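## Task

Get both orange caps into the round steel dish next to the tray. No cap of another color may end up in the dish, and every other cap that began in the tray has to finish in the tray. The tray and dish are not fixed; both must finish upright, resting on the table and on nothing else. At the end nothing may still be moving, the robot must not squeeze any cap, the tray or the dish from two sides even lightly, and it must not carry more than one fifth of the weight of any of them (friction on the sides counts). Release everything and pull the hand away before finishing.

## Robot and tools

Robot: one six-joint arm carrying a five-finger right hand. There is a single arm, so every row describes that one arm and hand. Joint ranges (rad): shoulder pan -3.142 to 3.142, shoulder lift -6.283 to 6.283, elbow 0.000 to 3.142, wrists 1-3 -6.283 to 6.283. Load limits (N m): pan and lift 297, elbow 135, each wrist 48.6; a carried object adds to them.

Scene frame: origin on the tabletop under the arm base, +z up, +y to the left when facing along +x. Results report end_effector_position (m) and end_effector_quat_wxyz of the hand point, plus velocities, in this frame; the printed position may be slightly wrong, especially far out.

Hand point: a spot fixed to the palm, 0.05 m in front of it, where index pad and thumb tip meet in a pinch. Its own axes: +z runs along straightened fingers (fingertips 0.06-0.07 m past the point), +y leaves the palm, +x crosses the palm toward the little finger. The hand spans 0.08 m on the little-finger side and 0.02 m (thumb in front) up to 0.09 m on the thumb side. A wrist bracket on the little-finger side sits 0.03 m beyond the point in +y and 0.11 m across; it can collide. Rotating the hand, especially about x or y, shifts the point slightly.

Row format (used by execute_actions and by move's target): 14 numbers, each in [-1, 1]: dx, dy, dz, rx, ry, rz, thumb_turn, thumb_bend, index, middle, ring, little, force_limit, speed. Optionally 6 more values from 0 to 1 follow: a per-joint stiffness multiplier, base to gripper, which persists until changed; zero offsets with low stiffness can relieve a press.
The first six are an offset, not a pose: a target relative to the hand point's measured pose at the start of the action, expressed in the hand point's own axes. 1.0 equals 0.6 m of travel or 180 degrees; rx, ry, rz form a single rotation vector. Every row in an action is measured from that same start pose, not from the previous row. For the first action of a call the start is the last pose a result reported.
Hand motor values are absolute targets: -1 open (thumb_turn beside the palm, thumb_bend straight, fingers straight), +1 closed (thumb opposite the fingers, fingers curled in). A pinch is near index +0.22, thumb_bend +0.75, thumb_turn +0.57. force_limit maps -1 to about 0 N and +1 to 10 N at the fingertip (15 N for both thumb motors); it only stops closing. speed maps -1 to nearly zero and +1 to full speed (full travel in 0.6 s); use -0.9 or slower for a soft grip since fast fingers overshoot. A motor only starts when its target changes by at least 0.01; it then locks on arrival or at the force limit. Resending identical numbers maintains a grip; to loosen, send a value more open than hand_measured. For a whole-hand wrap (objects 0.035-0.08 m wide) turn the thumb fully in front before reaching.

execute_actions(actions): a list of actions; each action is up to 15 rows, one per 1/30 s step, with the last row held to fill 15 steps. An empty list just returns state and images. Each step the commanded pose is clipped to 100 mm and 16 degrees from the measured pose, so big offsets need several actions. Motion lags commands by about 0.17 s.

move(target, speed, stop_force, blocking): a straight path toward one row's offset (measured from the last reported pose). speed in m/s, 0.002-0.5, default 0.25 (turning up to twice that in rad/s); paths last 0.5-10 s. It does not avoid obstacles. stop_force (N, 13-80) halts the path when push against the motion rises that much; use it only with slow speeds and no rotation, never when backing off a surface. blocking=false returns after 0.5 s; then call wait or stop before new motion. The result line move: reports done, off_target, moving, held, fault or contact, plus limits (paced = clipped, held = steps blocked).

wait(seconds): 0 to 10, holds the last command. stop(): brakes a running move. zoom_image(camera, region): camera cam_high or cam_wrist, region [x0, y0, x1, y1] in pixels, at most 504 by 504. show_instructions: shows the reference pages. finished_scene(scene): ends the current scene by number; irreversible.

Results: wrist force and torque in hand axes (offset up to ~5.5 N, noise up to 3.4 N, saturates near 100 N); hand_measured, hand_stopped_by (moving, target, force, stalled, fault), hand_load_n (positive pushes open; near zero means the grip was lost); Hand target; "pose unreachable" when the clearance check altered a command. Cameras: cam_high (fixed, 672x504) and cam_wrist (on the hand).

Avoid: the stiff arm pressing past contact, which triggers a 10 s fault stop (also at 150 N external force or joint torque limits); hard or fast impacts; dropping caps; tipping or knocking the tray or dish, or anything off the table; holding loads long (motors heat, braking at 85 °C). Finish with fingers opened and the hand lifted clear.

Each tool is called as a command line: name --argument value for each argument, lists and objects as JSON in quotes; but a table of rows of numbers goes row by row, as --pt "numbers of a row", without its own name.

Reference images:

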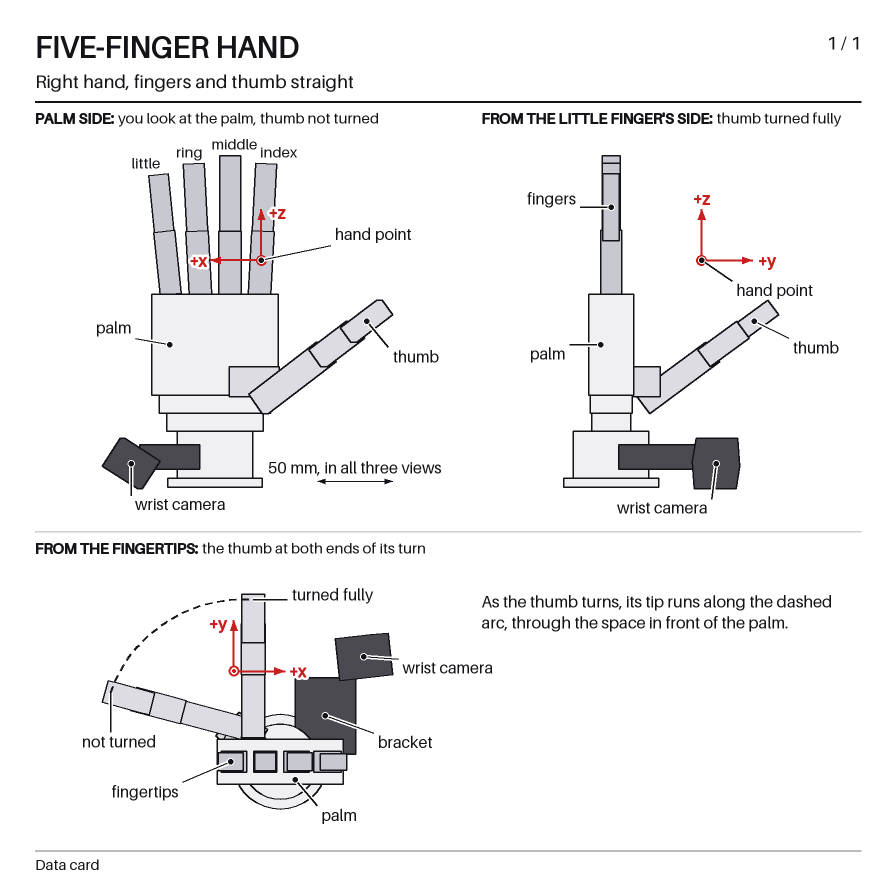

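## Session

execute_actions --actions '[]'

Scene clock: 0.00 s.
end_effector_position=(+0.9535, -0.2347, +0.1229) hand_measured=(-1.000, -1.000, -1.000, -1.000, -1.000, -1.000) hand_load_n=(+0.0, +0.0, +0.0, +0.0, +0.0, +0.0) hand_stopped_by=(target, target, target, target, target, target) hand_force_limit=0.00 hand_speed=-0.80 end_effector_quat_wxyz=(-0.118, +0.955, +0.267, +0.060) end_effector_velocity=(-0.001, -0.002, -0.000) end_effector_angular_velocity=(+0.001, +0.001, -0.004)
Joint positions: [-0.413 -0.573  0.831  1.375  1.309  0.585]
Joint velocities: [-0.002  0.     0.     0.    -0.     0.002]
Wrist force (N, on the end effector, along its own x y z axes, offset not removed): no reading
Wrist torque (N m, same axes, about the end effector's origin, offset not removed): no reading
Hand target: +0.953, -0.235, +0.123; -0.118, +0.955, +0.267, +0.060
Joint stiffness scale: [1. 1. 1. 1. 1. 1.]

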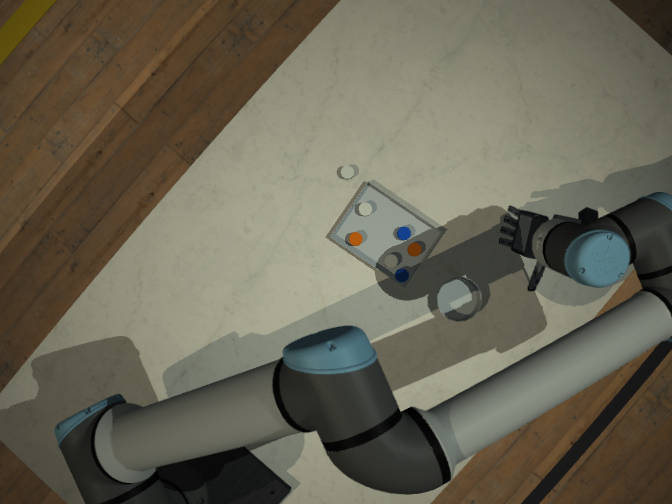

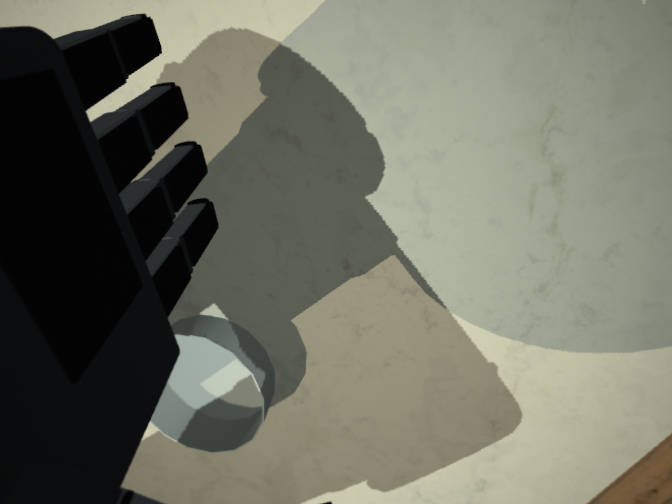

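zoom_image --camera "cam_high" --region '[300, 140, 520, 340]'

Region (300, 140, 520, 340) of cam_high's 672x504 image, scaled by 2.291, with more detail than that image has; it fills the top 458 rows of this view, and the rest is white.

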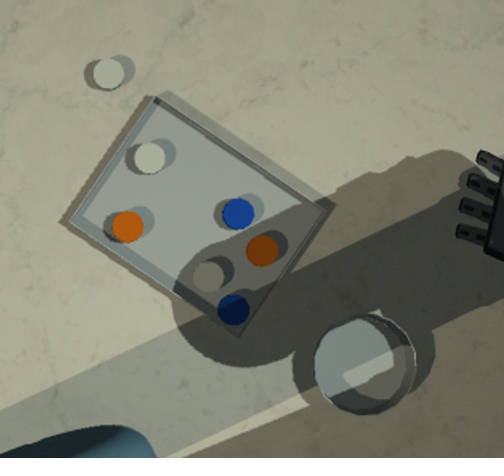

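move --target '[-0.0745, -0.5517, 0.1535, 0.3002, 0.0798, 0.0598, 0.57, 0.2, -0.3, -1, -1, -1, 0.0, 0.5]' --speed 0.3

Scene clock: 79.00 s.
end_effector_position=(+0.7489, +0.0395, +0.0896) hand_measured=(+0.570, +0.200, -0.300, -1.000, -1.000, -1.000) hand_load_n=(+0.0, +0.0, +0.0, +0.0, +0.0, +0.0) hand_stopped_by=(target, target, target, target, target, target) hand_force_limit=0.00 hand_speed=0.50 end_effector_quat_wxyz=(-0.571, +0.805, +0.160, +0.037) end_effector_velocity=(-0.001, +0.002, +0.002) end_effector_angular_velocity=(+0.016, -0.007, +0.005)
Joint positions: [-0.426 -0.652  1.508  1.695  0.663  0.221]
Joint velocities: [-0.001  0.     0.008  0.014 -0.005 -0.028]
Wrist force (N, on the end effector, along its own x y z axes, offset not removed): [-2.5 -2.5 -2.7]
Wrist torque (N m, same axes, about the end effector's origin, offset not removed): [0.04 0.63 -0.03]
Hand target: +0.748, +0.042, +0.090; -0.573, +0.803, +0.161, +0.037
Off the commanded pose: 0.003 m, 0 deg.
Joint stiffness scale: [1. 1. 1. 1. 1. 1.]
move: done
camera_calibration (this result's frames):
cam_wrist: T_world_to_cam=[[0.198757, -0.316237, -0.927626, -0.0547225], [-0.77121, -0.634529, 0.0510751, 0.601841], [-0.604757, 0.705243, -0.370002, 0.59048], [0, 0, 0, 1]] pos_world=[0.832119, -0.0518518, 0.136978]

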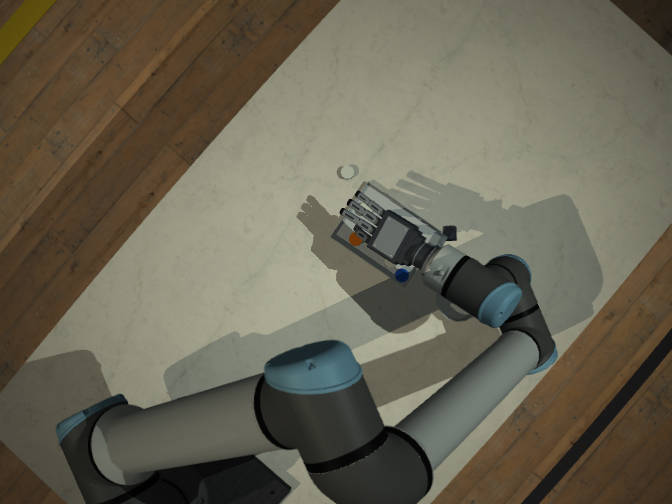

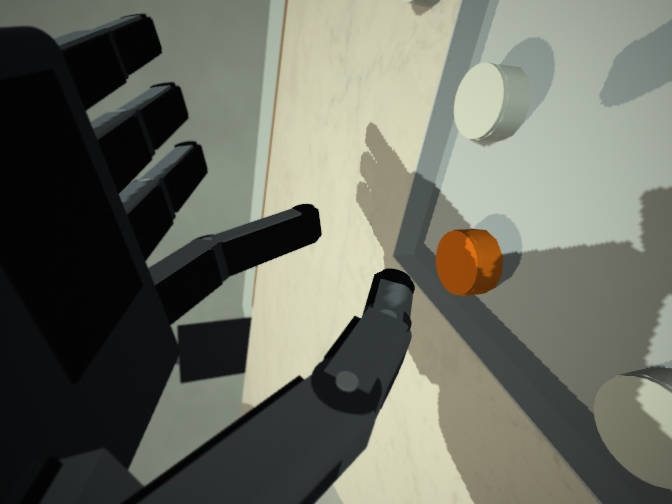

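zoom_image --camera "cam_high" --region '[300, 160, 460, 300]'

Region (300, 160, 460, 300) of cam_high's 672x504 image, scaled by 3.150, with more detail than that image has; it fills the top 441 rows of this view, and the rest is white.

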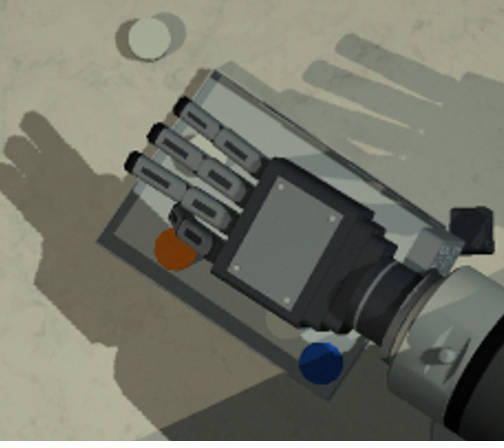

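move --target '[-0.0412, 0.0241, 0.0530, 0, 0, 0, 0.57, 0.2, -0.3, -1, -1, -1, 0.0, 0.5]' --speed 0.1

Scene clock: 95.00 s.
end_effector_position=(+0.7272, +0.0577, +0.0601) hand_measured=(+0.570, +0.200, -0.300, -1.000, -1.000, -1.000) hand_load_n=(+0.0, +0.0, +0.0, +0.0, +0.0, +0.0) hand_stopped_by=(target, target, target, target, target, target) hand_force_limit=0.00 hand_speed=0.50 end_effector_quat_wxyz=(-0.570, +0.805, +0.161, +0.038) end_effector_velocity=(+0.001, -0.001, -0.002) end_effector_angular_velocity=(-0.004, -0.006, -0.004)
Joint positions: [-0.416 -0.641  1.563  1.621  0.656  0.228]
Joint velocities: [-0.001 -0.     0.    -0.011 -0.002  0.004]
Wrist force (N, on the end effector, along its own x y z axes, offset not removed): [-0.9 0.0 -4.9]
Wrist torque (N m, same axes, about the end effector's origin, offset not removed): [0.55 0.66 0.11]
Hand target: +0.726, +0.059, +0.060; -0.571, +0.805, +0.160, +0.037
Off the commanded pose: 0.002 m, 0 deg.
Joint stiffness scale: [1. 1. 1. 1. 1. 1.]
move: done
camera_calibration (this result's frames):
cam_wrist: T_world_to_cam=[[0.200781, -0.31679, -0.927001, -0.073527], [-0.771039, -0.634826, 0.0499419, 0.59809], [-0.604305, 0.704727, -0.371719, 0.553347], [0, 0, 0, 1]] pos_world=[0.810304, -0.0335684, 0.10766]

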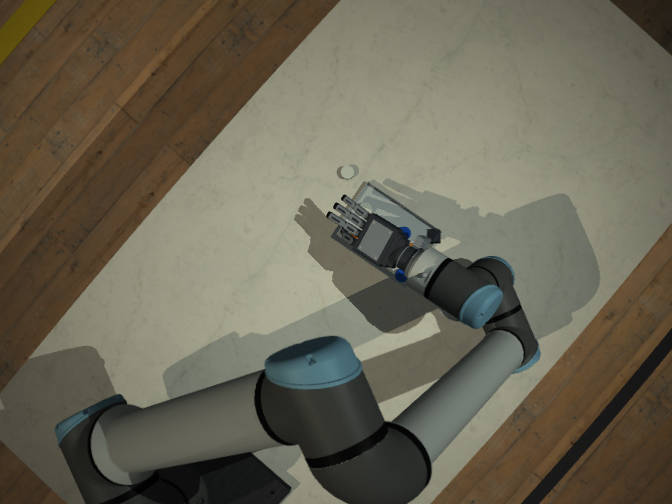

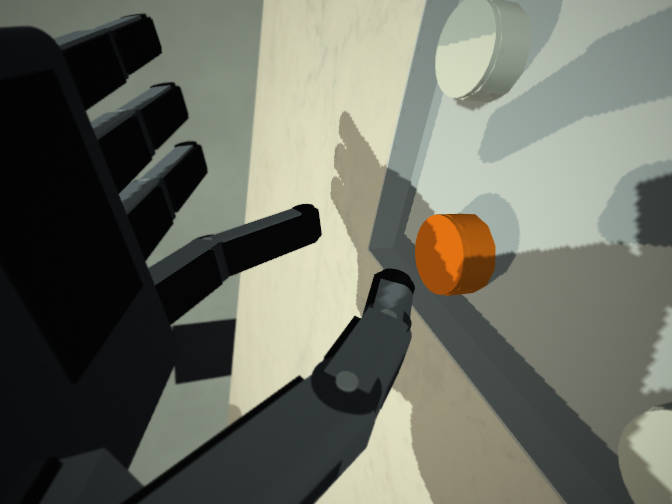

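move --target '[0.0, 0.0057, -0.0157, 0, 0, 0, 0.57, 0.45, -0.7, -1, -1, -1, 0.0, 0.5]' --speed 0.05

Scene clock: 126.17 s.
end_effector_position=(+0.7283, +0.0496, +0.0607) hand_measured=(+0.570, +0.450, -0.700, -1.000, -1.000, -1.000) hand_load_n=(+0.0, +0.0, +0.0, +0.0, +0.0, +0.0) hand_stopped_by=(target, target, target, target, target, target) hand_force_limit=0.00 hand_speed=0.50 end_effector_quat_wxyz=(-0.571, +0.805, +0.160, +0.038) end_effector_velocity=(-0.000, +0.001, +0.001) end_effector_angular_velocity=(+0.001, -0.001, +0.003)
Joint positions: [-0.425 -0.639  1.558  1.632  0.663  0.221]
Joint velocities: [ 0.001 -0.    -0.     0.003  0.001 -0.005]
Wrist force (N, on the end effector, along its own x y z axes, offset not removed): [-0.8 -0.8 -1.2]
Wrist torque (N m, same axes, about the end effector's origin, offset not removed): [0.34 0.40 0.00]
Hand target: +0.729, +0.048, +0.060; -0.570, +0.805, +0.161, +0.038
Off the commanded pose: 0.002 m, 0 deg.
Joint stiffness scale: [1. 1. 1. 1. 1. 1.]
move: done
camera_calibration (this result's frames):
cam_wrist: T_world_to_cam=[[0.199069, -0.316276, -0.927546, -0.0744287], [-0.77121, -0.634546, 0.0508526, 0.593844], [-0.604654, 0.705209, -0.370233, 0.560074], [0, 0, 0, 1]] pos_world=[0.811446, -0.0416881, 0.108124]

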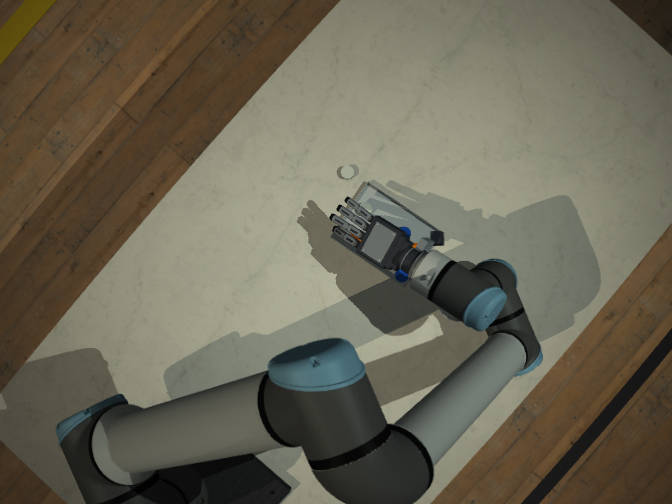

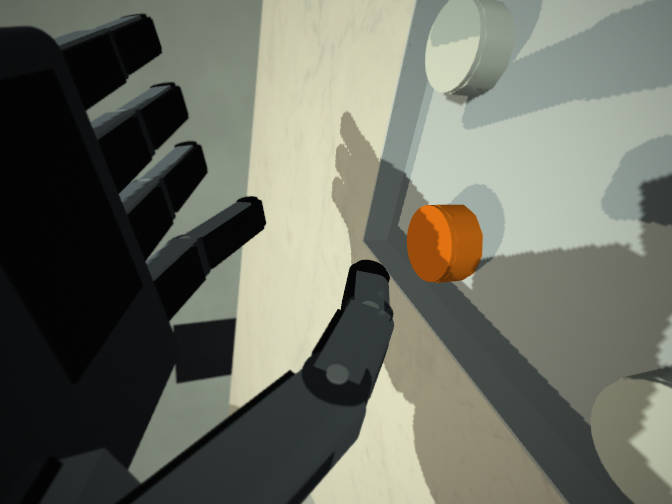

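move --target '[-0.0151, 0.0585, 0.0129, 0, 0, 0, 0.57, 0.45, -0.7, -1, -1, -1, 0.0, 0.5]' --speed 0.04 --stop_force 13

Scene clock: 135.63 s.
end_effector_position=(+0.7278, +0.0467, +0.0243) hand_measured=(+0.570, +0.450, -0.700, -1.000, -1.000, -1.000) hand_load_n=(+0.0, +0.0, +0.0, +0.0, +0.0, +0.0) hand_stopped_by=(target, target, target, target, target, target) hand_force_limit=0.00 hand_speed=0.50 end_effector_quat_wxyz=(-0.572, +0.804, +0.159, +0.036) end_effector_velocity=(+0.002, -0.001, +0.000) end_effector_angular_velocity=(-0.003, -0.005, +0.001)
Joint positions: [-0.428 -0.589  1.545  1.602  0.666  0.218]
Joint velocities: [ 0.     0.    -0.005 -0.001  0.001  0.   ]
Wrist force (N, on the end effector, along its own x y z axes, offset not removed): [-4.0 -0.5 -3.6]
Wrist torque (N m, same axes, about the end effector's origin, offset not removed): [0.43 0.95 -0.13]
Hand target: +0.729, +0.044, +0.024; -0.571, +0.805, +0.160, +0.038
Off the commanded pose: 0.003 m, 0 deg.
Joint stiffness scale: [1. 1. 1. 1. 1. 1.]
move: done
camera_calibration (this result's frames):
cam_wrist: T_world_to_cam=[[0.195127, -0.314332, -0.929043, -0.106244], [-0.770623, -0.635082, 0.0530189, 0.593017], [-0.606684, 0.705596, -0.366153, 0.549737], [0, 0, 0, 1]] pos_world=[0.81124, -0.0446739, 0.0711417]

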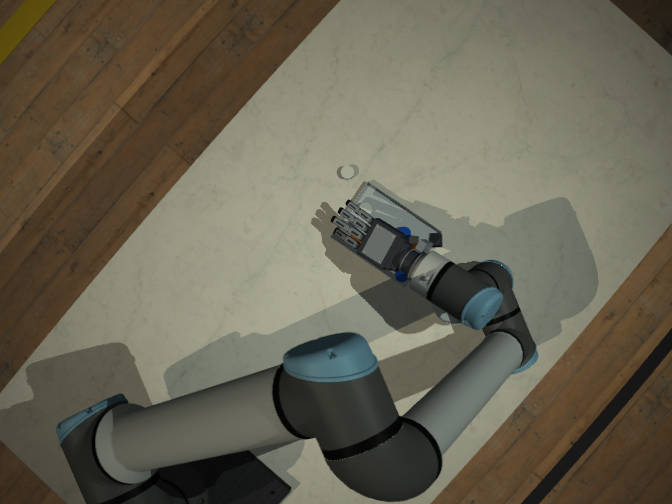

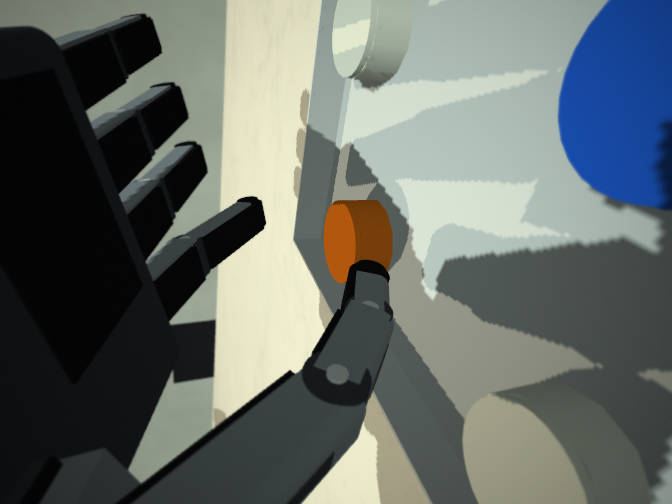

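execute_actions --actions '[[[0,0,0,0,0,0,0.57,0.45,0.3,-1,-1,-1,0.0,-0.4]],[[0,0,0,0,0,0,0.57,0.45,0.3,-1,-1,-1,0.0,-0.4]],[[0,0,0,0,0,0,0.57,0.45,0.3,-1,-1,-1,0.0,-0.4]]]'

Scene clock: 140.80 s.
end_effector_position=(+0.7280, +0.0466, +0.0243) hand_measured=(+0.570, +0.446, -0.074, -1.000, -1.000, -1.000) hand_load_n=(-1.0, +5.0, +9.0, +0.0, +0.0, +0.0) hand_stopped_by=(target, target, force, target, target, target) hand_force_limit=0.00 hand_speed=-0.40 end_effector_quat_wxyz=(-0.572, +0.804, +0.159, +0.036) end_effector_velocity=(-0.000, -0.002, -0.000) end_effector_angular_velocity=(-0.001, +0.001, -0.001)
Joint positions: [-0.428 -0.589  1.545  1.602  0.666  0.218]
Joint velocities: [-0.002  0.    -0.    -0.     0.002  0.   ]
Wrist force (N, on the end effector, along its own x y z axes, offset not removed): [0.9 -3.2 -5.2]
Wrist torque (N m, same axes, about the end effector's origin, offset not removed): [0.48 0.50 -0.06]
Hand target: +0.728, +0.047, +0.024; -0.572, +0.804, +0.159, +0.036
Off the commanded pose: 0.000 m, 0 deg.
Joint stiffness scale: [1. 1. 1. 1. 1. 1.]
Step readings (end_effector_position; steps 1 to 15: 1st action; 16 to 30: 2nd action; 31 to 45: 3rd action):
0: (+0.7280, +0.0466, +0.0243)
1: (+0.7280, +0.0466, +0.0243)
2: (+0.7280, +0.0466, +0.0243)
4: (+0.7280, +0.0466, +0.0243)
8: (+0.7280, +0.0466, +0.0243)
15: (+0.7280, +0.0466, +0.0243)
16: (+0.7280, +0.0466, +0.0243)
17: (+0.7280, +0.0466, +0.0243)
19: (+0.7280, +0.0466, +0.0243)
23: (+0.7280, +0.0466, +0.0243)
30: (+0.7280, +0.0466, +0.0243)
31: (+0.7280, +0.0466, +0.0243)
32: (+0.7280, +0.0466, +0.0243)
34: (+0.7280, +0.0466, +0.0243)
38: (+0.7280, +0.0466, +0.0243)
45: end_effector_position above
camera_calibration (this result's frames):
cam_wrist: T_world_to_cam=[[0.195513, -0.314499, -0.928905, -0.106549], [-0.77062, -0.635101, 0.052828, 0.593094], [-0.606563, 0.705505, -0.36653, 0.549838], [0, 0, 0, 1]] pos_world=[0.811394, -0.0447477, 0.071226]

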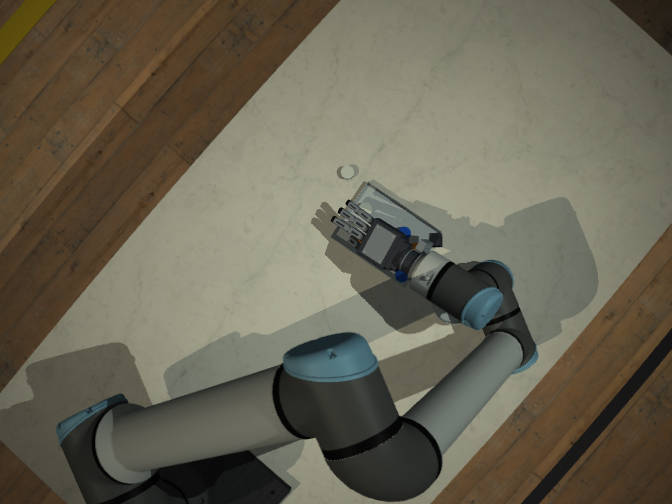

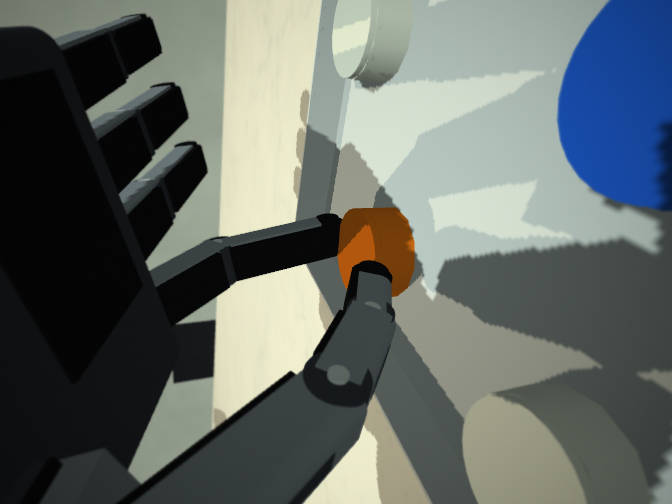

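move --target '[0.0203, -0.0757, -0.0285, 0, 0, 0, 0.57, 0.45, 0.3, -1, -1, -1, 0.0, -0.4]' --speed 0.05

Scene clock: 145.97 s.
end_effector_position=(+0.7298, +0.0460, +0.0744) hand_measured=(+0.570, +0.450, -0.072, -1.000, -1.000, -1.000) hand_load_n=(+0.0, +0.0, +0.0, +0.0, +0.0, +0.0) hand_stopped_by=(target, target, force, target, target, target) hand_force_limit=0.00 hand_speed=-0.40 end_effector_quat_wxyz=(-0.571, +0.804, +0.161, +0.037) end_effector_velocity=(-0.003, +0.001, -0.000) end_effector_angular_velocity=(+0.005, +0.008, -0.002)
Joint positions: [-0.428 -0.654  1.556  1.652  0.666  0.218]
Joint velocities: [-0.    -0.     0.006  0.003 -0.002 -0.   ]
Wrist force (N, on the end effector, along its own x y z axes, offset not removed): [1.6 -1.5 -0.4]
Wrist torque (N m, same axes, about the end effector's origin, offset not removed): [0.18 -0.08 0.28]
Hand target: +0.728, +0.047, +0.074; -0.572, +0.804, +0.159, +0.036
Off the commanded pose: 0.002 m, 0 deg.
Joint stiffness scale: [1. 1. 1. 1. 1. 1.]
move: done
camera_calibration (this result's frames):
cam_wrist: T_world_to_cam=[[0.199133, -0.316234, -0.927546, -0.0632673], [-0.77081, -0.635019, 0.0510169, 0.591702], [-0.605143, 0.704803, -0.37021, 0.568954], [0, 0, 0, 1]] pos_world=[0.812987, -0.0452656, 0.121762]

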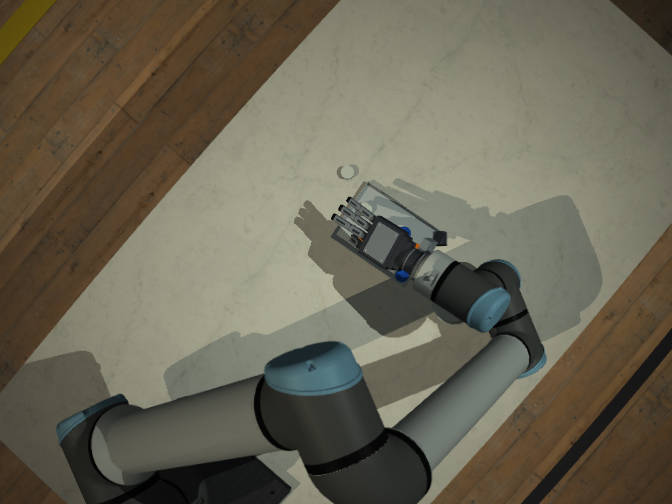

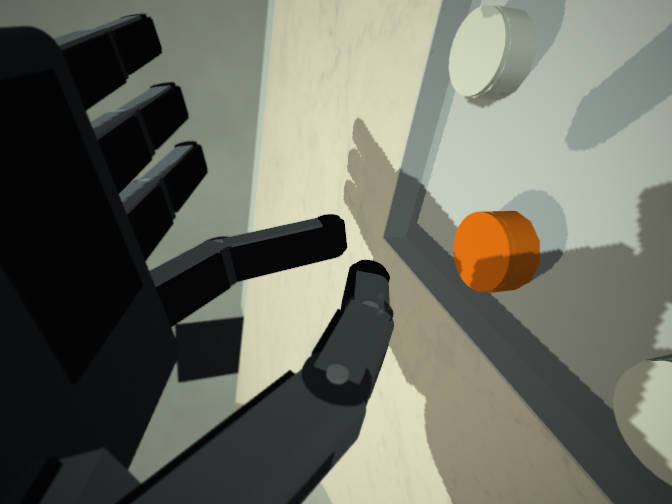

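move --target '[-0.0084, 0.0289, -0.0124, -0.0702, -0.0168, 0.0166, 0.57, 0.45, -0.7, 1, 1, 1, 0.0, 0.5]' --speed 0.1

Scene clock: 171.53 s.
end_effector_position=(+0.7300, +0.0327, +0.0596) hand_measured=(+0.570, +0.450, -0.700, +1.000, +1.000, +1.000) hand_load_n=(+0.0, +0.0, +0.0, +0.0, +0.0, +0.0) hand_stopped_by=(target, target, target, target, target, target) hand_force_limit=0.00 hand_speed=0.50 end_effector_quat_wxyz=(-0.477, +0.866, +0.149, +0.018) end_effector_velocity=(-0.001, -0.004, -0.004) end_effector_angular_velocity=(-0.016, +0.007, -0.006)
Joint positions: [-0.399 -0.701  1.516  1.438  0.77   0.512]
Joint velocities: [-0.002 -0.    -0.    -0.015  0.01   0.021]
Wrist force (N, on the end effector, along its own x y z axes, offset not removed): [-0.5 1.9 -5.2]
Wrist torque (N m, same axes, about the end effector's origin, offset not removed): [1.00 0.46 0.22]
Hand target: +0.731, +0.033, +0.060; -0.475, +0.867, +0.150, +0.019
Off the commanded pose: 0.001 m, 0 deg.
Joint stiffness scale: [1. 1. 1. 1. 1. 1.]
move: done
camera_calibration (this result's frames):
cam_wrist: T_world_to_cam=[[0.172732, -0.520663, -0.836106, -0.0606483], [-0.783302, -0.587258, 0.203876, 0.582638], [-0.597161, 0.619708, -0.509274, 0.57821], [0, 0, 0, 1]] pos_world=[0.812143, -0.0477398, 0.124973]

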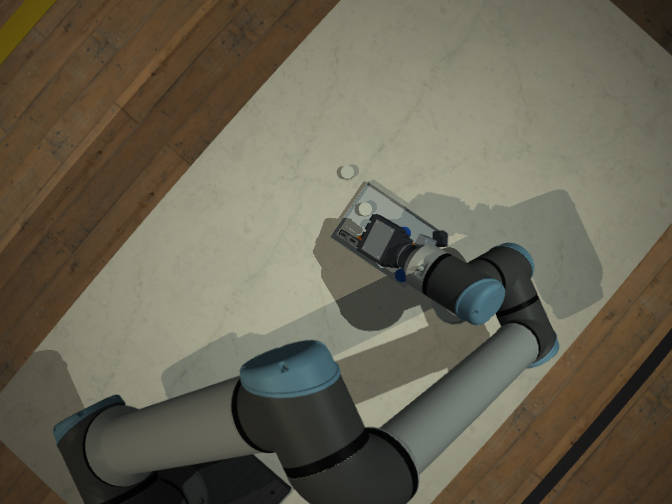

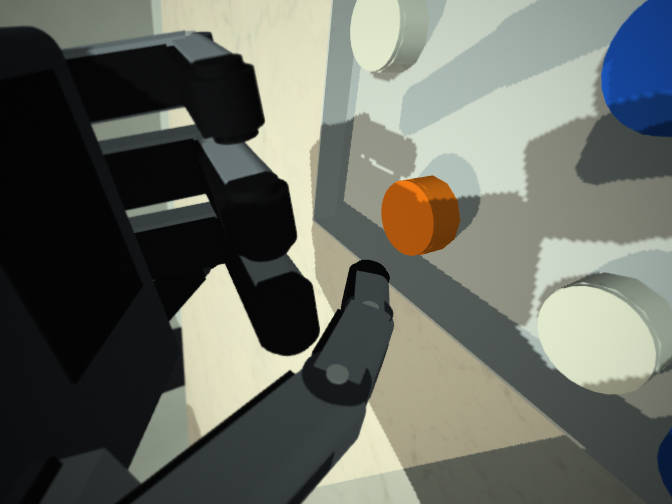

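move --target '[-0.00955, 0.0542, 0.0334, 0, 0, 0, 0.57, 0.45, -0.7, 1, 1, 1, 0.0, 0.5]' --speed 0.04 --stop_force 13

execute_actions --actions '[[[0,0,0,0,0,0,0.57,0.45,0.2,1,1,1,0.0,-0.5]],[[0,0,0,0,0,0,0.57,0.45,0.2,1,1,1,0.0,-0.5]]]'

Scene clock: 189.43 s.
end_effector_position=(+0.7291, +0.0326, +0.0210) hand_measured=(+0.570, +0.450, -0.700, +1.000, +1.000, +1.000) hand_load_n=(+0.0, +0.0, +0.0, +0.0, +0.0, +0.0) hand_stopped_by=(target, target, target, target, target, target) hand_force_limit=0.00 hand_speed=0.50 end_effector_quat_wxyz=(-0.478, +0.866, +0.148, +0.016) end_effector_velocity=(+0.003, -0.000, +0.000) end_effector_angular_velocity=(-0.004, -0.008, +0.003)
Joint positions: [-0.399 -0.654  1.511  1.398  0.772  0.513]
Joint velocities: [ 0.002 -0.    -0.006 -0.003  0.001 -0.   ]
Wrist force (N, on the end effector, along its own x y z axes, offset not removed): [-0.2 -2.1 -1.8]
Wrist torque (N m, same axes, about the end effector's origin, offset not removed): [0.08 0.39 0.08]
Hand target: +0.731, +0.032, +0.021; -0.477, +0.866, +0.149, +0.018
Off the commanded pose: 0.002 m, 0 deg.
Joint stiffness scale: [1. 1. 1. 1. 1. 1.]
move: done
camera_calibration (this result's frames):
cam_wrist: T_world_to_cam=[[0.16866, -0.520086, -0.837296, -0.0899364], [-0.782121, -0.587587, 0.207434, 0.588845], [-0.599868, 0.61988, -0.505873, 0.560035], [0, 0, 0, 1]] pos_world=[0.811663, -0.0479318, 0.0858571]

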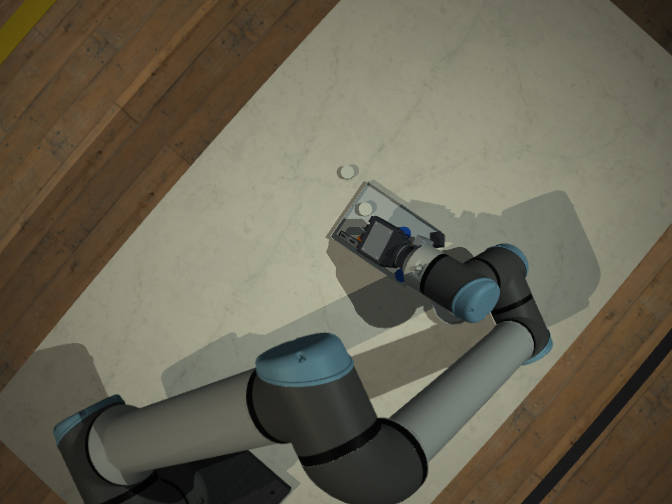

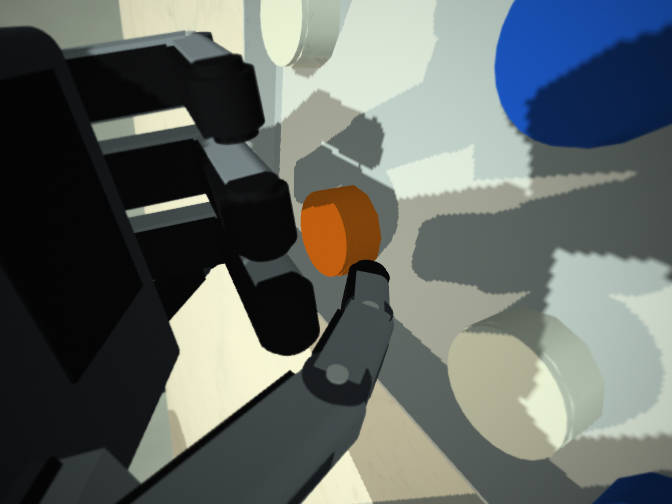

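Scene clock: 190.43 s.
end_effector_position=(+0.7293, +0.0325, +0.0210) hand_measured=(+0.570, +0.448, -0.122, +1.000, +1.000, +1.000) hand_load_n=(+0.0, +4.0, +6.0, +0.0, +0.0, +0.0) hand_stopped_by=(target, target, force, target, target, target) hand_force_limit=0.00 hand_speed=-0.50 end_effector_quat_wxyz=(-0.478, +0.866, +0.148, +0.016) end_effector_velocity=(-0.000, +0.002, +0.000) end_effector_angular_velocity=(+0.000, +0.002, +0.001)
Joint positions: [-0.399 -0.654  1.511  1.398  0.772  0.513]
Joint velocities: [ 0.003 -0.    -0.     0.    -0.     0.002]
Wrist force (N, on the end effector, along its own x y z axes, offset not removed): [0.9 -0.5 -1.1]
Wrist torque (N m, same axes, about the end effector's origin, offset not removed): [0.35 0.15 0.13]
Hand target: +0.729, +0.033, +0.021; -0.478, +0.866, +0.148, +0.016
Off the commanded pose: 0.000 m, 0 deg.
Joint stiffness scale: [1. 1. 1. 1. 1. 1.]
Step readings (end_effector_position; steps 1 to 15: 1st action; 16 to 30: 2nd action):
0: (+0.7291, +0.0326, +0.0210)
1: (+0.7292, +0.0325, +0.0210)
2: (+0.7293, +0.0325, +0.0210)
4: (+0.7293, +0.0325, +0.0210)
8: (+0.7293, +0.0325, +0.0210)
15: (+0.7293, +0.0325, +0.0210)
16: (+0.7293, +0.0325, +0.0210)
17: (+0.7293, +0.0325, +0.0210)
19: (+0.7293, +0.0325, +0.0210)
23: (+0.7293, +0.0325, +0.0210)
30: end_effector_position above
camera_calibration (this result's frames):
cam_wrist: T_world_to_cam=[[0.168939, -0.520202, -0.837168, -0.0901737], [-0.782191, -0.587557, 0.207253, 0.588972], [-0.599697, 0.619812, -0.506159, 0.56006], [0, 0, 0, 1]] pos_world=[0.811789, -0.0479861, 0.0859224]

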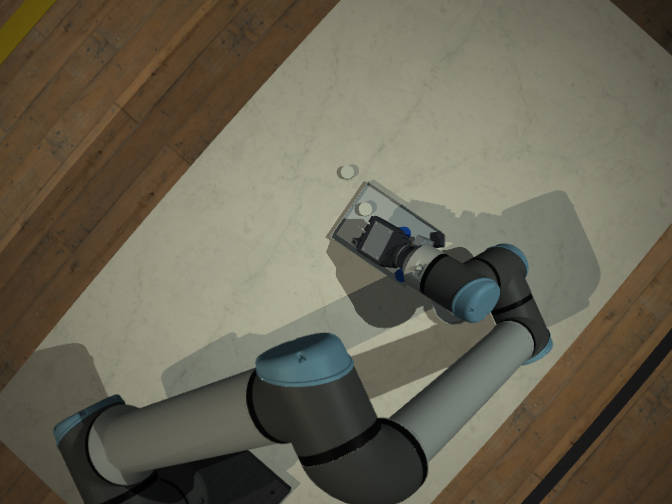

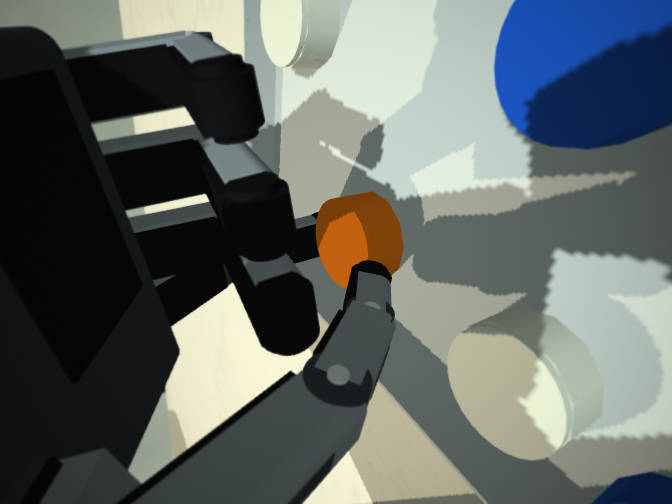

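move --target '[0.0145, -0.0684, -0.0454, 0, 0, 0, 0.57, 0.45, 0.2, 1, 1, 1, 0.0, -0.5]' --speed 0.05

Scene clock: 195.20 s.
end_effector_position=(+0.7312, +0.0319, +0.0711) hand_measured=(+0.570, +0.448, -0.122, +1.000, +1.000, +1.000) hand_load_n=(+0.0, +4.0, +6.0, +0.0, +0.0, +0.0) hand_stopped_by=(target, target, force, target, target, target) hand_force_limit=0.00 hand_speed=-0.50 end_effector_quat_wxyz=(-0.477, +0.866, +0.149, +0.018) end_effector_velocity=(-0.001, +0.001, +0.000) end_effector_angular_velocity=(+0.003, +0.003, +0.000)
Joint positions: [-0.399 -0.713  1.513  1.453  0.772  0.513]
Joint velocities: [ 0.     0.     0.002  0.004 -0.001 -0.002]
Wrist force (N, on the end effector, along its own x y z axes, offset not removed): [-0.9 1.7 -5.1]
Wrist torque (N m, same axes, about the end effector's origin, offset not removed): [0.91 0.42 0.10]
Hand target: +0.730, +0.033, +0.071; -0.478, +0.866, +0.148, +0.016
Off the commanded pose: 0.002 m, 0 deg.
Joint stiffness scale: [1. 1. 1. 1. 1. 1.]
move: done
camera_calibration (this result's frames):
cam_wrist: T_world_to_cam=[[0.171963, -0.521542, -0.835717, -0.05113], [-0.782925, -0.587239, 0.205375, 0.580386], [-0.597878, 0.618986, -0.509311, 0.585881], [0, 0, 0, 1]] pos_world=[0.813476, -0.0484936, 0.136469]

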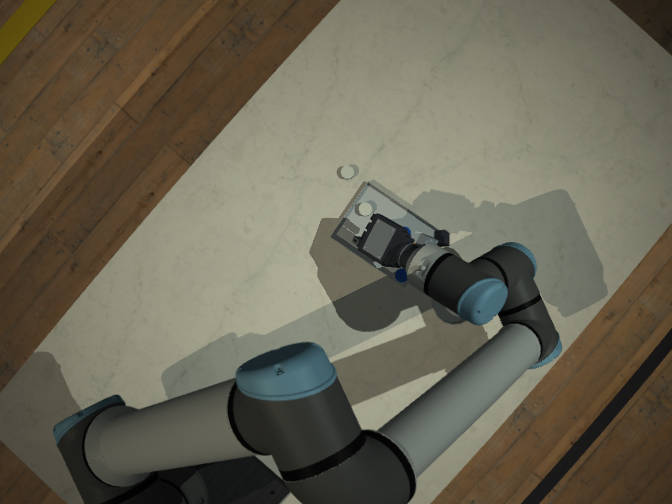

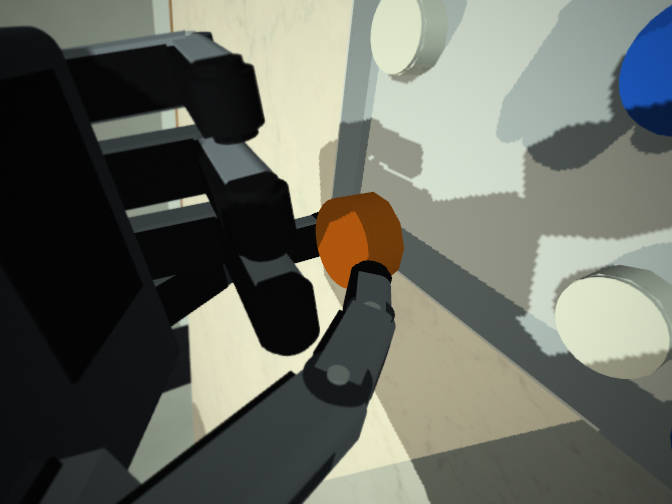

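move --target '[-0.0253, 0.2153, -0.3443, 0, 0, 0, 0.57, 0.45, 0.2, 1, 1, 1, 0.0, -0.5]' --speed 0.2

Scene clock: 201.27 s.
end_effector_position=(+0.7742, -0.2084, +0.0758) hand_measured=(+0.570, +0.448, -0.122, +1.000, +1.000, +1.000) hand_load_n=(+0.0, +4.0, +6.0, +0.0, +0.0, +0.0) hand_stopped_by=(target, target, force, target, target, target) hand_force_limit=0.00 hand_speed=-0.50 end_effector_quat_wxyz=(-0.477, +0.866, +0.147, +0.018) end_effector_velocity=(+0.001, -0.001, +0.002) end_effector_angular_velocity=(-0.001, -0.000, +0.005)
Joint positions: [-0.624 -0.568  1.222  1.743  0.924  0.298]
Joint velocities: [ 0.     0.    -0.005  0.005  0.004 -0.003]
Wrist force (N, on the end effector, along its own x y z axes, offset not removed): [-1.3 2.3 -0.6]
Wrist torque (N m, same axes, about the end effector's origin, offset not removed): [0.87 0.41 0.17]
Hand target: +0.775, -0.208, +0.075; -0.477, +0.866, +0.149, +0.018
Off the commanded pose: 0.001 m, 0 deg.
Joint stiffness scale: [1. 1. 1. 1. 1. 1.]
move: done
camera_calibration (this result's frames):
cam_wrist: T_world_to_cam=[[0.169498, -0.521883, -0.836008, -0.178133], [-0.784826, -0.584551, 0.205788, 0.473993], [-0.596086, 0.62124, -0.508667, 0.761728], [0, 0, 0, 1]] pos_world=[0.856251, -0.289107, 0.141003]

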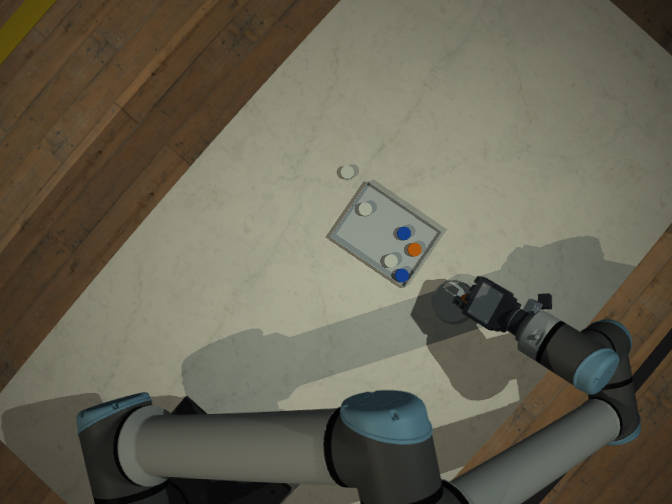

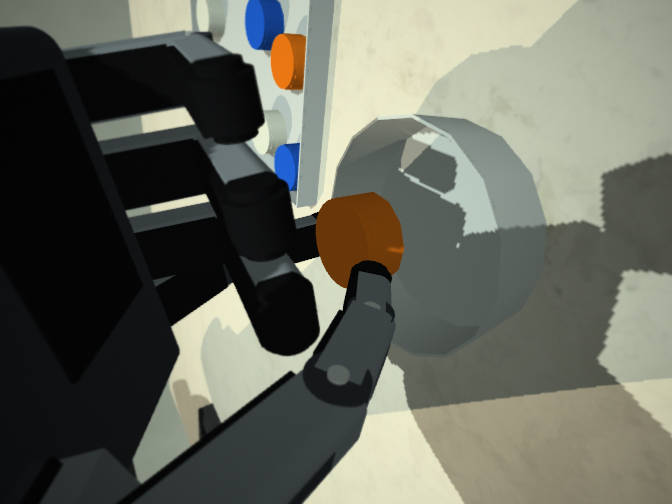

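move --target '[-0.0102, 0.0479, 0.0318, 0, 0, 0, 0.57, 0.45, 0.2, 1, 1, 1, 0.0, -0.5]' --speed 0.05 --stop_force 13

execute_actions --actions '[[[0,0,0,0,0,0,0.57,0.45,-0.6,1,1,1,0.0,-0.3]],[[0,0,0,0,0,0,0.57,0.45,-0.6,1,1,1,0.0,-0.3]]]'

Scene clock: 210.50 s.
end_effector_position=(+0.7729, -0.2077, +0.0407) hand_measured=(+0.570, +0.448, -0.122, +1.000, +1.000, +1.000) hand_load_n=(+0.0, +4.0, +6.0, +0.0, +0.0, +0.0) hand_stopped_by=(target, target, force, target, target, target) hand_force_limit=0.00 hand_speed=-0.50 end_effector_quat_wxyz=(-0.478, +0.866, +0.146, +0.017) end_effector_velocity=(-0.000, -0.002, -0.001) end_effector_angular_velocity=(-0.003, -0.003, -0.000)
Joint positions: [-0.624 -0.531  1.221  1.71   0.924  0.298]
Joint velocities: [-0.001 -0.    -0.    -0.004  0.001 -0.   ]
Wrist force (N, on the end effector, along its own x y z axes, offset not removed): [0.2 -2.5 -0.6]
Wrist torque (N m, same axes, about the end effector's origin, offset not removed): [0.03 0.26 -0.08]
Hand target: +0.774, -0.208, +0.041; -0.477, +0.866, +0.147, +0.018
Off the commanded pose: 0.001 m, 0 deg.
Joint stiffness scale: [1. 1. 1. 1. 1. 1.]
move: done
camera_calibration (this result's frames):
cam_wrist: T_world_to_cam=[[0.167474, -0.52014, -0.8375, -0.204829], [-0.784061, -0.585257, 0.206693, 0.479809], [-0.597662, 0.622036, -0.505837, 0.743889], [0, 0, 0, 1]] pos_world=[0.855098, -0.288454, 0.105569]

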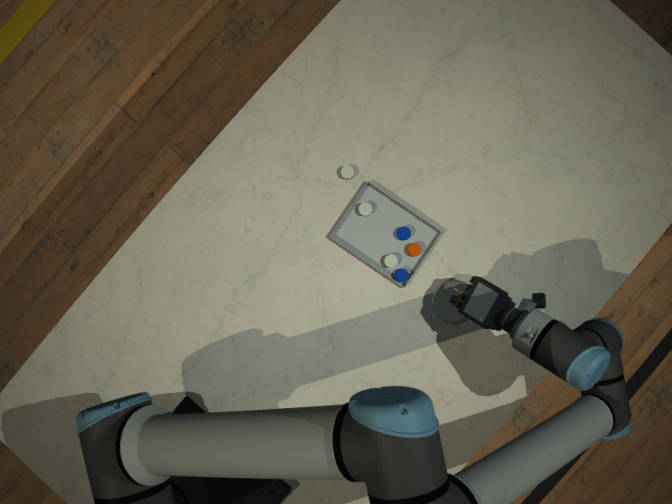

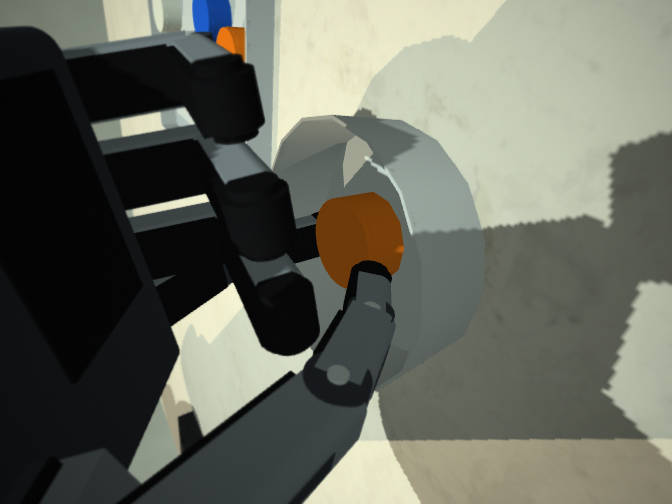

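Scene clock: 211.50 s.
end_effector_position=(+0.7729, -0.2077, +0.0407) hand_measured=(+0.570, +0.450, -0.600, +1.000, +1.000, +1.000) hand_load_n=(+0.0, +0.0, +0.0, +0.0, +0.0, +0.0) hand_stopped_by=(target, target, target, target, target, target) hand_force_limit=0.00 hand_speed=-0.30 end_effector_quat_wxyz=(-0.478, +0.866, +0.147, +0.017) end_effector_velocity=(+0.000, -0.000, -0.000) end_effector_angular_velocity=(+0.001, -0.001, -0.002)
Joint positions: [-0.624 -0.531  1.221  1.709  0.924  0.298]
Joint velocities: [-0.001  0.    -0.    -0.    -0.002 -0.001]
Wrist force (N, on the end effector, along its own x y z axes, offset not removed): [-0.7 -2.3 -2.6]
Wrist torque (N m, same axes, about the end effector's origin, offset not removed): [0.13 0.45 0.01]
Hand target: +0.773, -0.208, +0.041; -0.478, +0.866, +0.147, +0.017
Off the commanded pose: 0.000 m, 0 deg.
Joint stiffness scale: [1. 1. 1. 1. 1. 1.]
Step readings (end_effector_position; steps 1 to 15: 1st action; 16 to 30: 2nd action):
0: (+0.7729, -0.2077, +0.0407)
1: (+0.7729, -0.2077, +0.0407)
2: (+0.7729, -0.2077, +0.0407)
4: (+0.7729, -0.2077, +0.0407)
8: (+0.7729, -0.2077, +0.0407)
15: (+0.7729, -0.2077, +0.0407)
16: (+0.7729, -0.2077, +0.0407)
17: (+0.7729, -0.2077, +0.0407)
19: (+0.7729, -0.2077, +0.0407)
23: (+0.7729, -0.2077, +0.0407)
30: end_effector_position above
camera_calibration (this result's frames):
cam_wrist: T_world_to_cam=[[0.167565, -0.520208, -0.83744, -0.204948], [-0.784083, -0.585241, 0.206656, 0.479841], [-0.597608, 0.621994, -0.505952, 0.743841], [0, 0, 0, 1]] pos_world=[0.855103, -0.288458, 0.105555]

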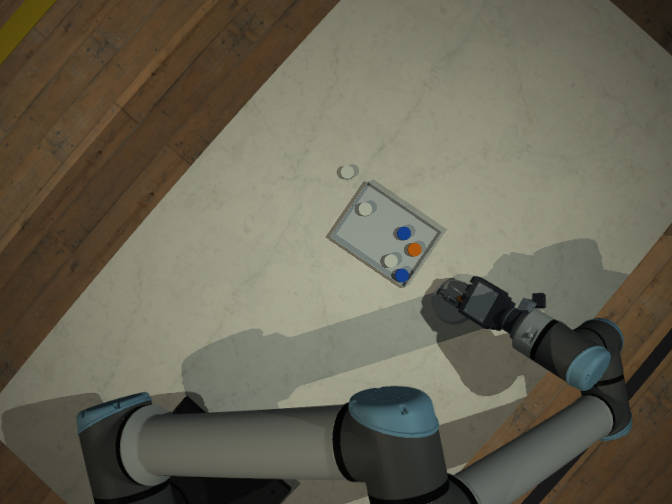

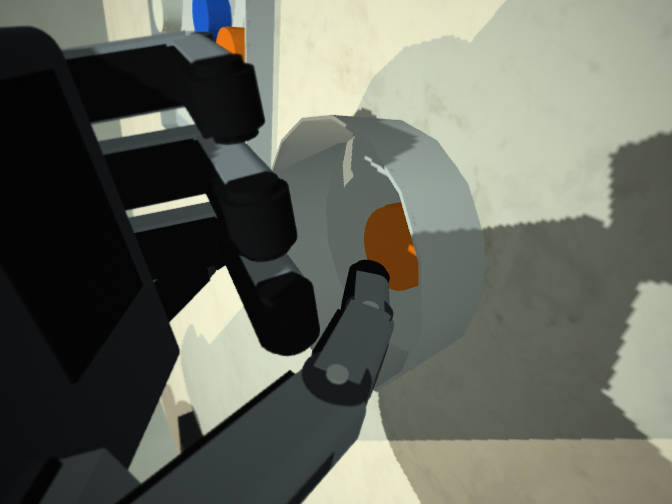

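move --target '[0.0145, -0.0684, -0.0454, 0, 0, 0, 0.57, 0.45, -0.7, 1, 1, 1, 0.0, 0.0]' --speed 0.15

Scene clock: 228.13 s.
end_effector_position=(+0.7744, -0.2085, +0.0921) hand_measured=(+0.570, +0.450, -0.700, +1.000, +1.000, +1.000) hand_load_n=(+0.0, +0.0, +0.0, +0.0, +0.0, +0.0) hand_stopped_by=(target, target, target, target, target, target) hand_force_limit=0.00 hand_speed=0.00 end_effector_quat_wxyz=(-0.476, +0.867, +0.148, +0.019) end_effector_velocity=(-0.001, +0.001, -0.008) end_effector_angular_velocity=(+0.013, +0.015, -0.001)
Joint positions: [-0.624 -0.586  1.222  1.757  0.924  0.298]
Joint velocities: [-0.     0.013  0.     0.007 -0.002 -0.001]
Wrist force (N, on the end effector, along its own x y z axes, offset not removed): [-0.6 2.5 -2.4]
Wrist torque (N m, same axes, about the end effector's origin, offset not removed): [0.90 0.38 0.11]
Hand target: +0.773, -0.208, +0.091; -0.478, +0.866, +0.147, +0.017
Off the commanded pose: 0.002 m, 0 deg.
Joint stiffness scale: [1. 1. 1. 1. 1. 1.]
move: done
camera_calibration (this result's frames):
cam_wrist: T_world_to_cam=[[0.171411, -0.523078, -0.83487, -0.166392], [-0.785012, -0.584553, 0.205071, 0.470916], [-0.595294, 0.620231, -0.510821, 0.769588], [0, 0, 0, 1]] pos_world=[0.856327, -0.289083, 0.157634]

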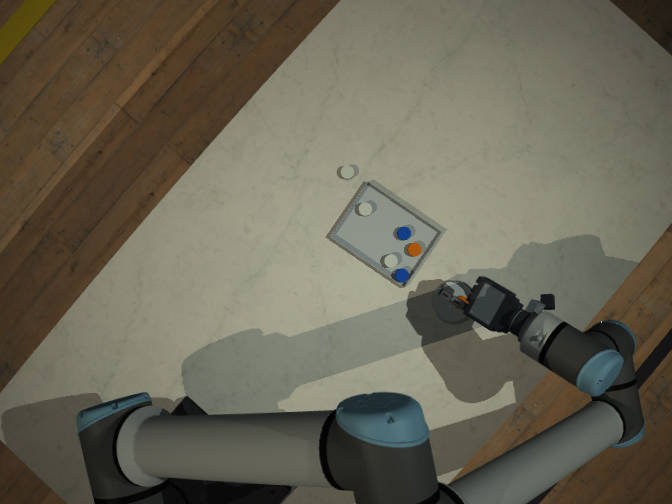

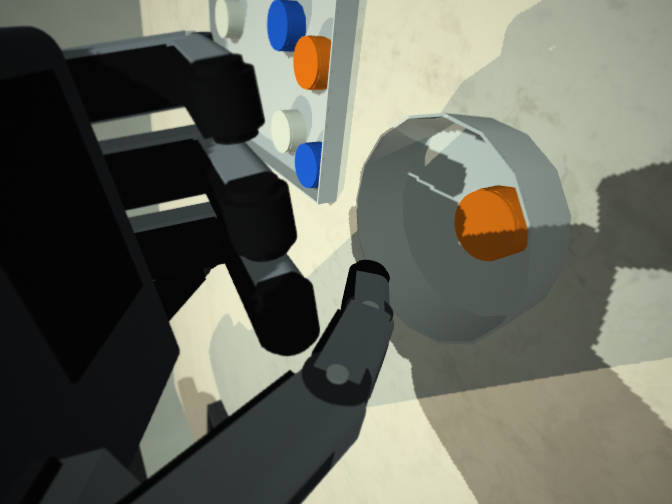

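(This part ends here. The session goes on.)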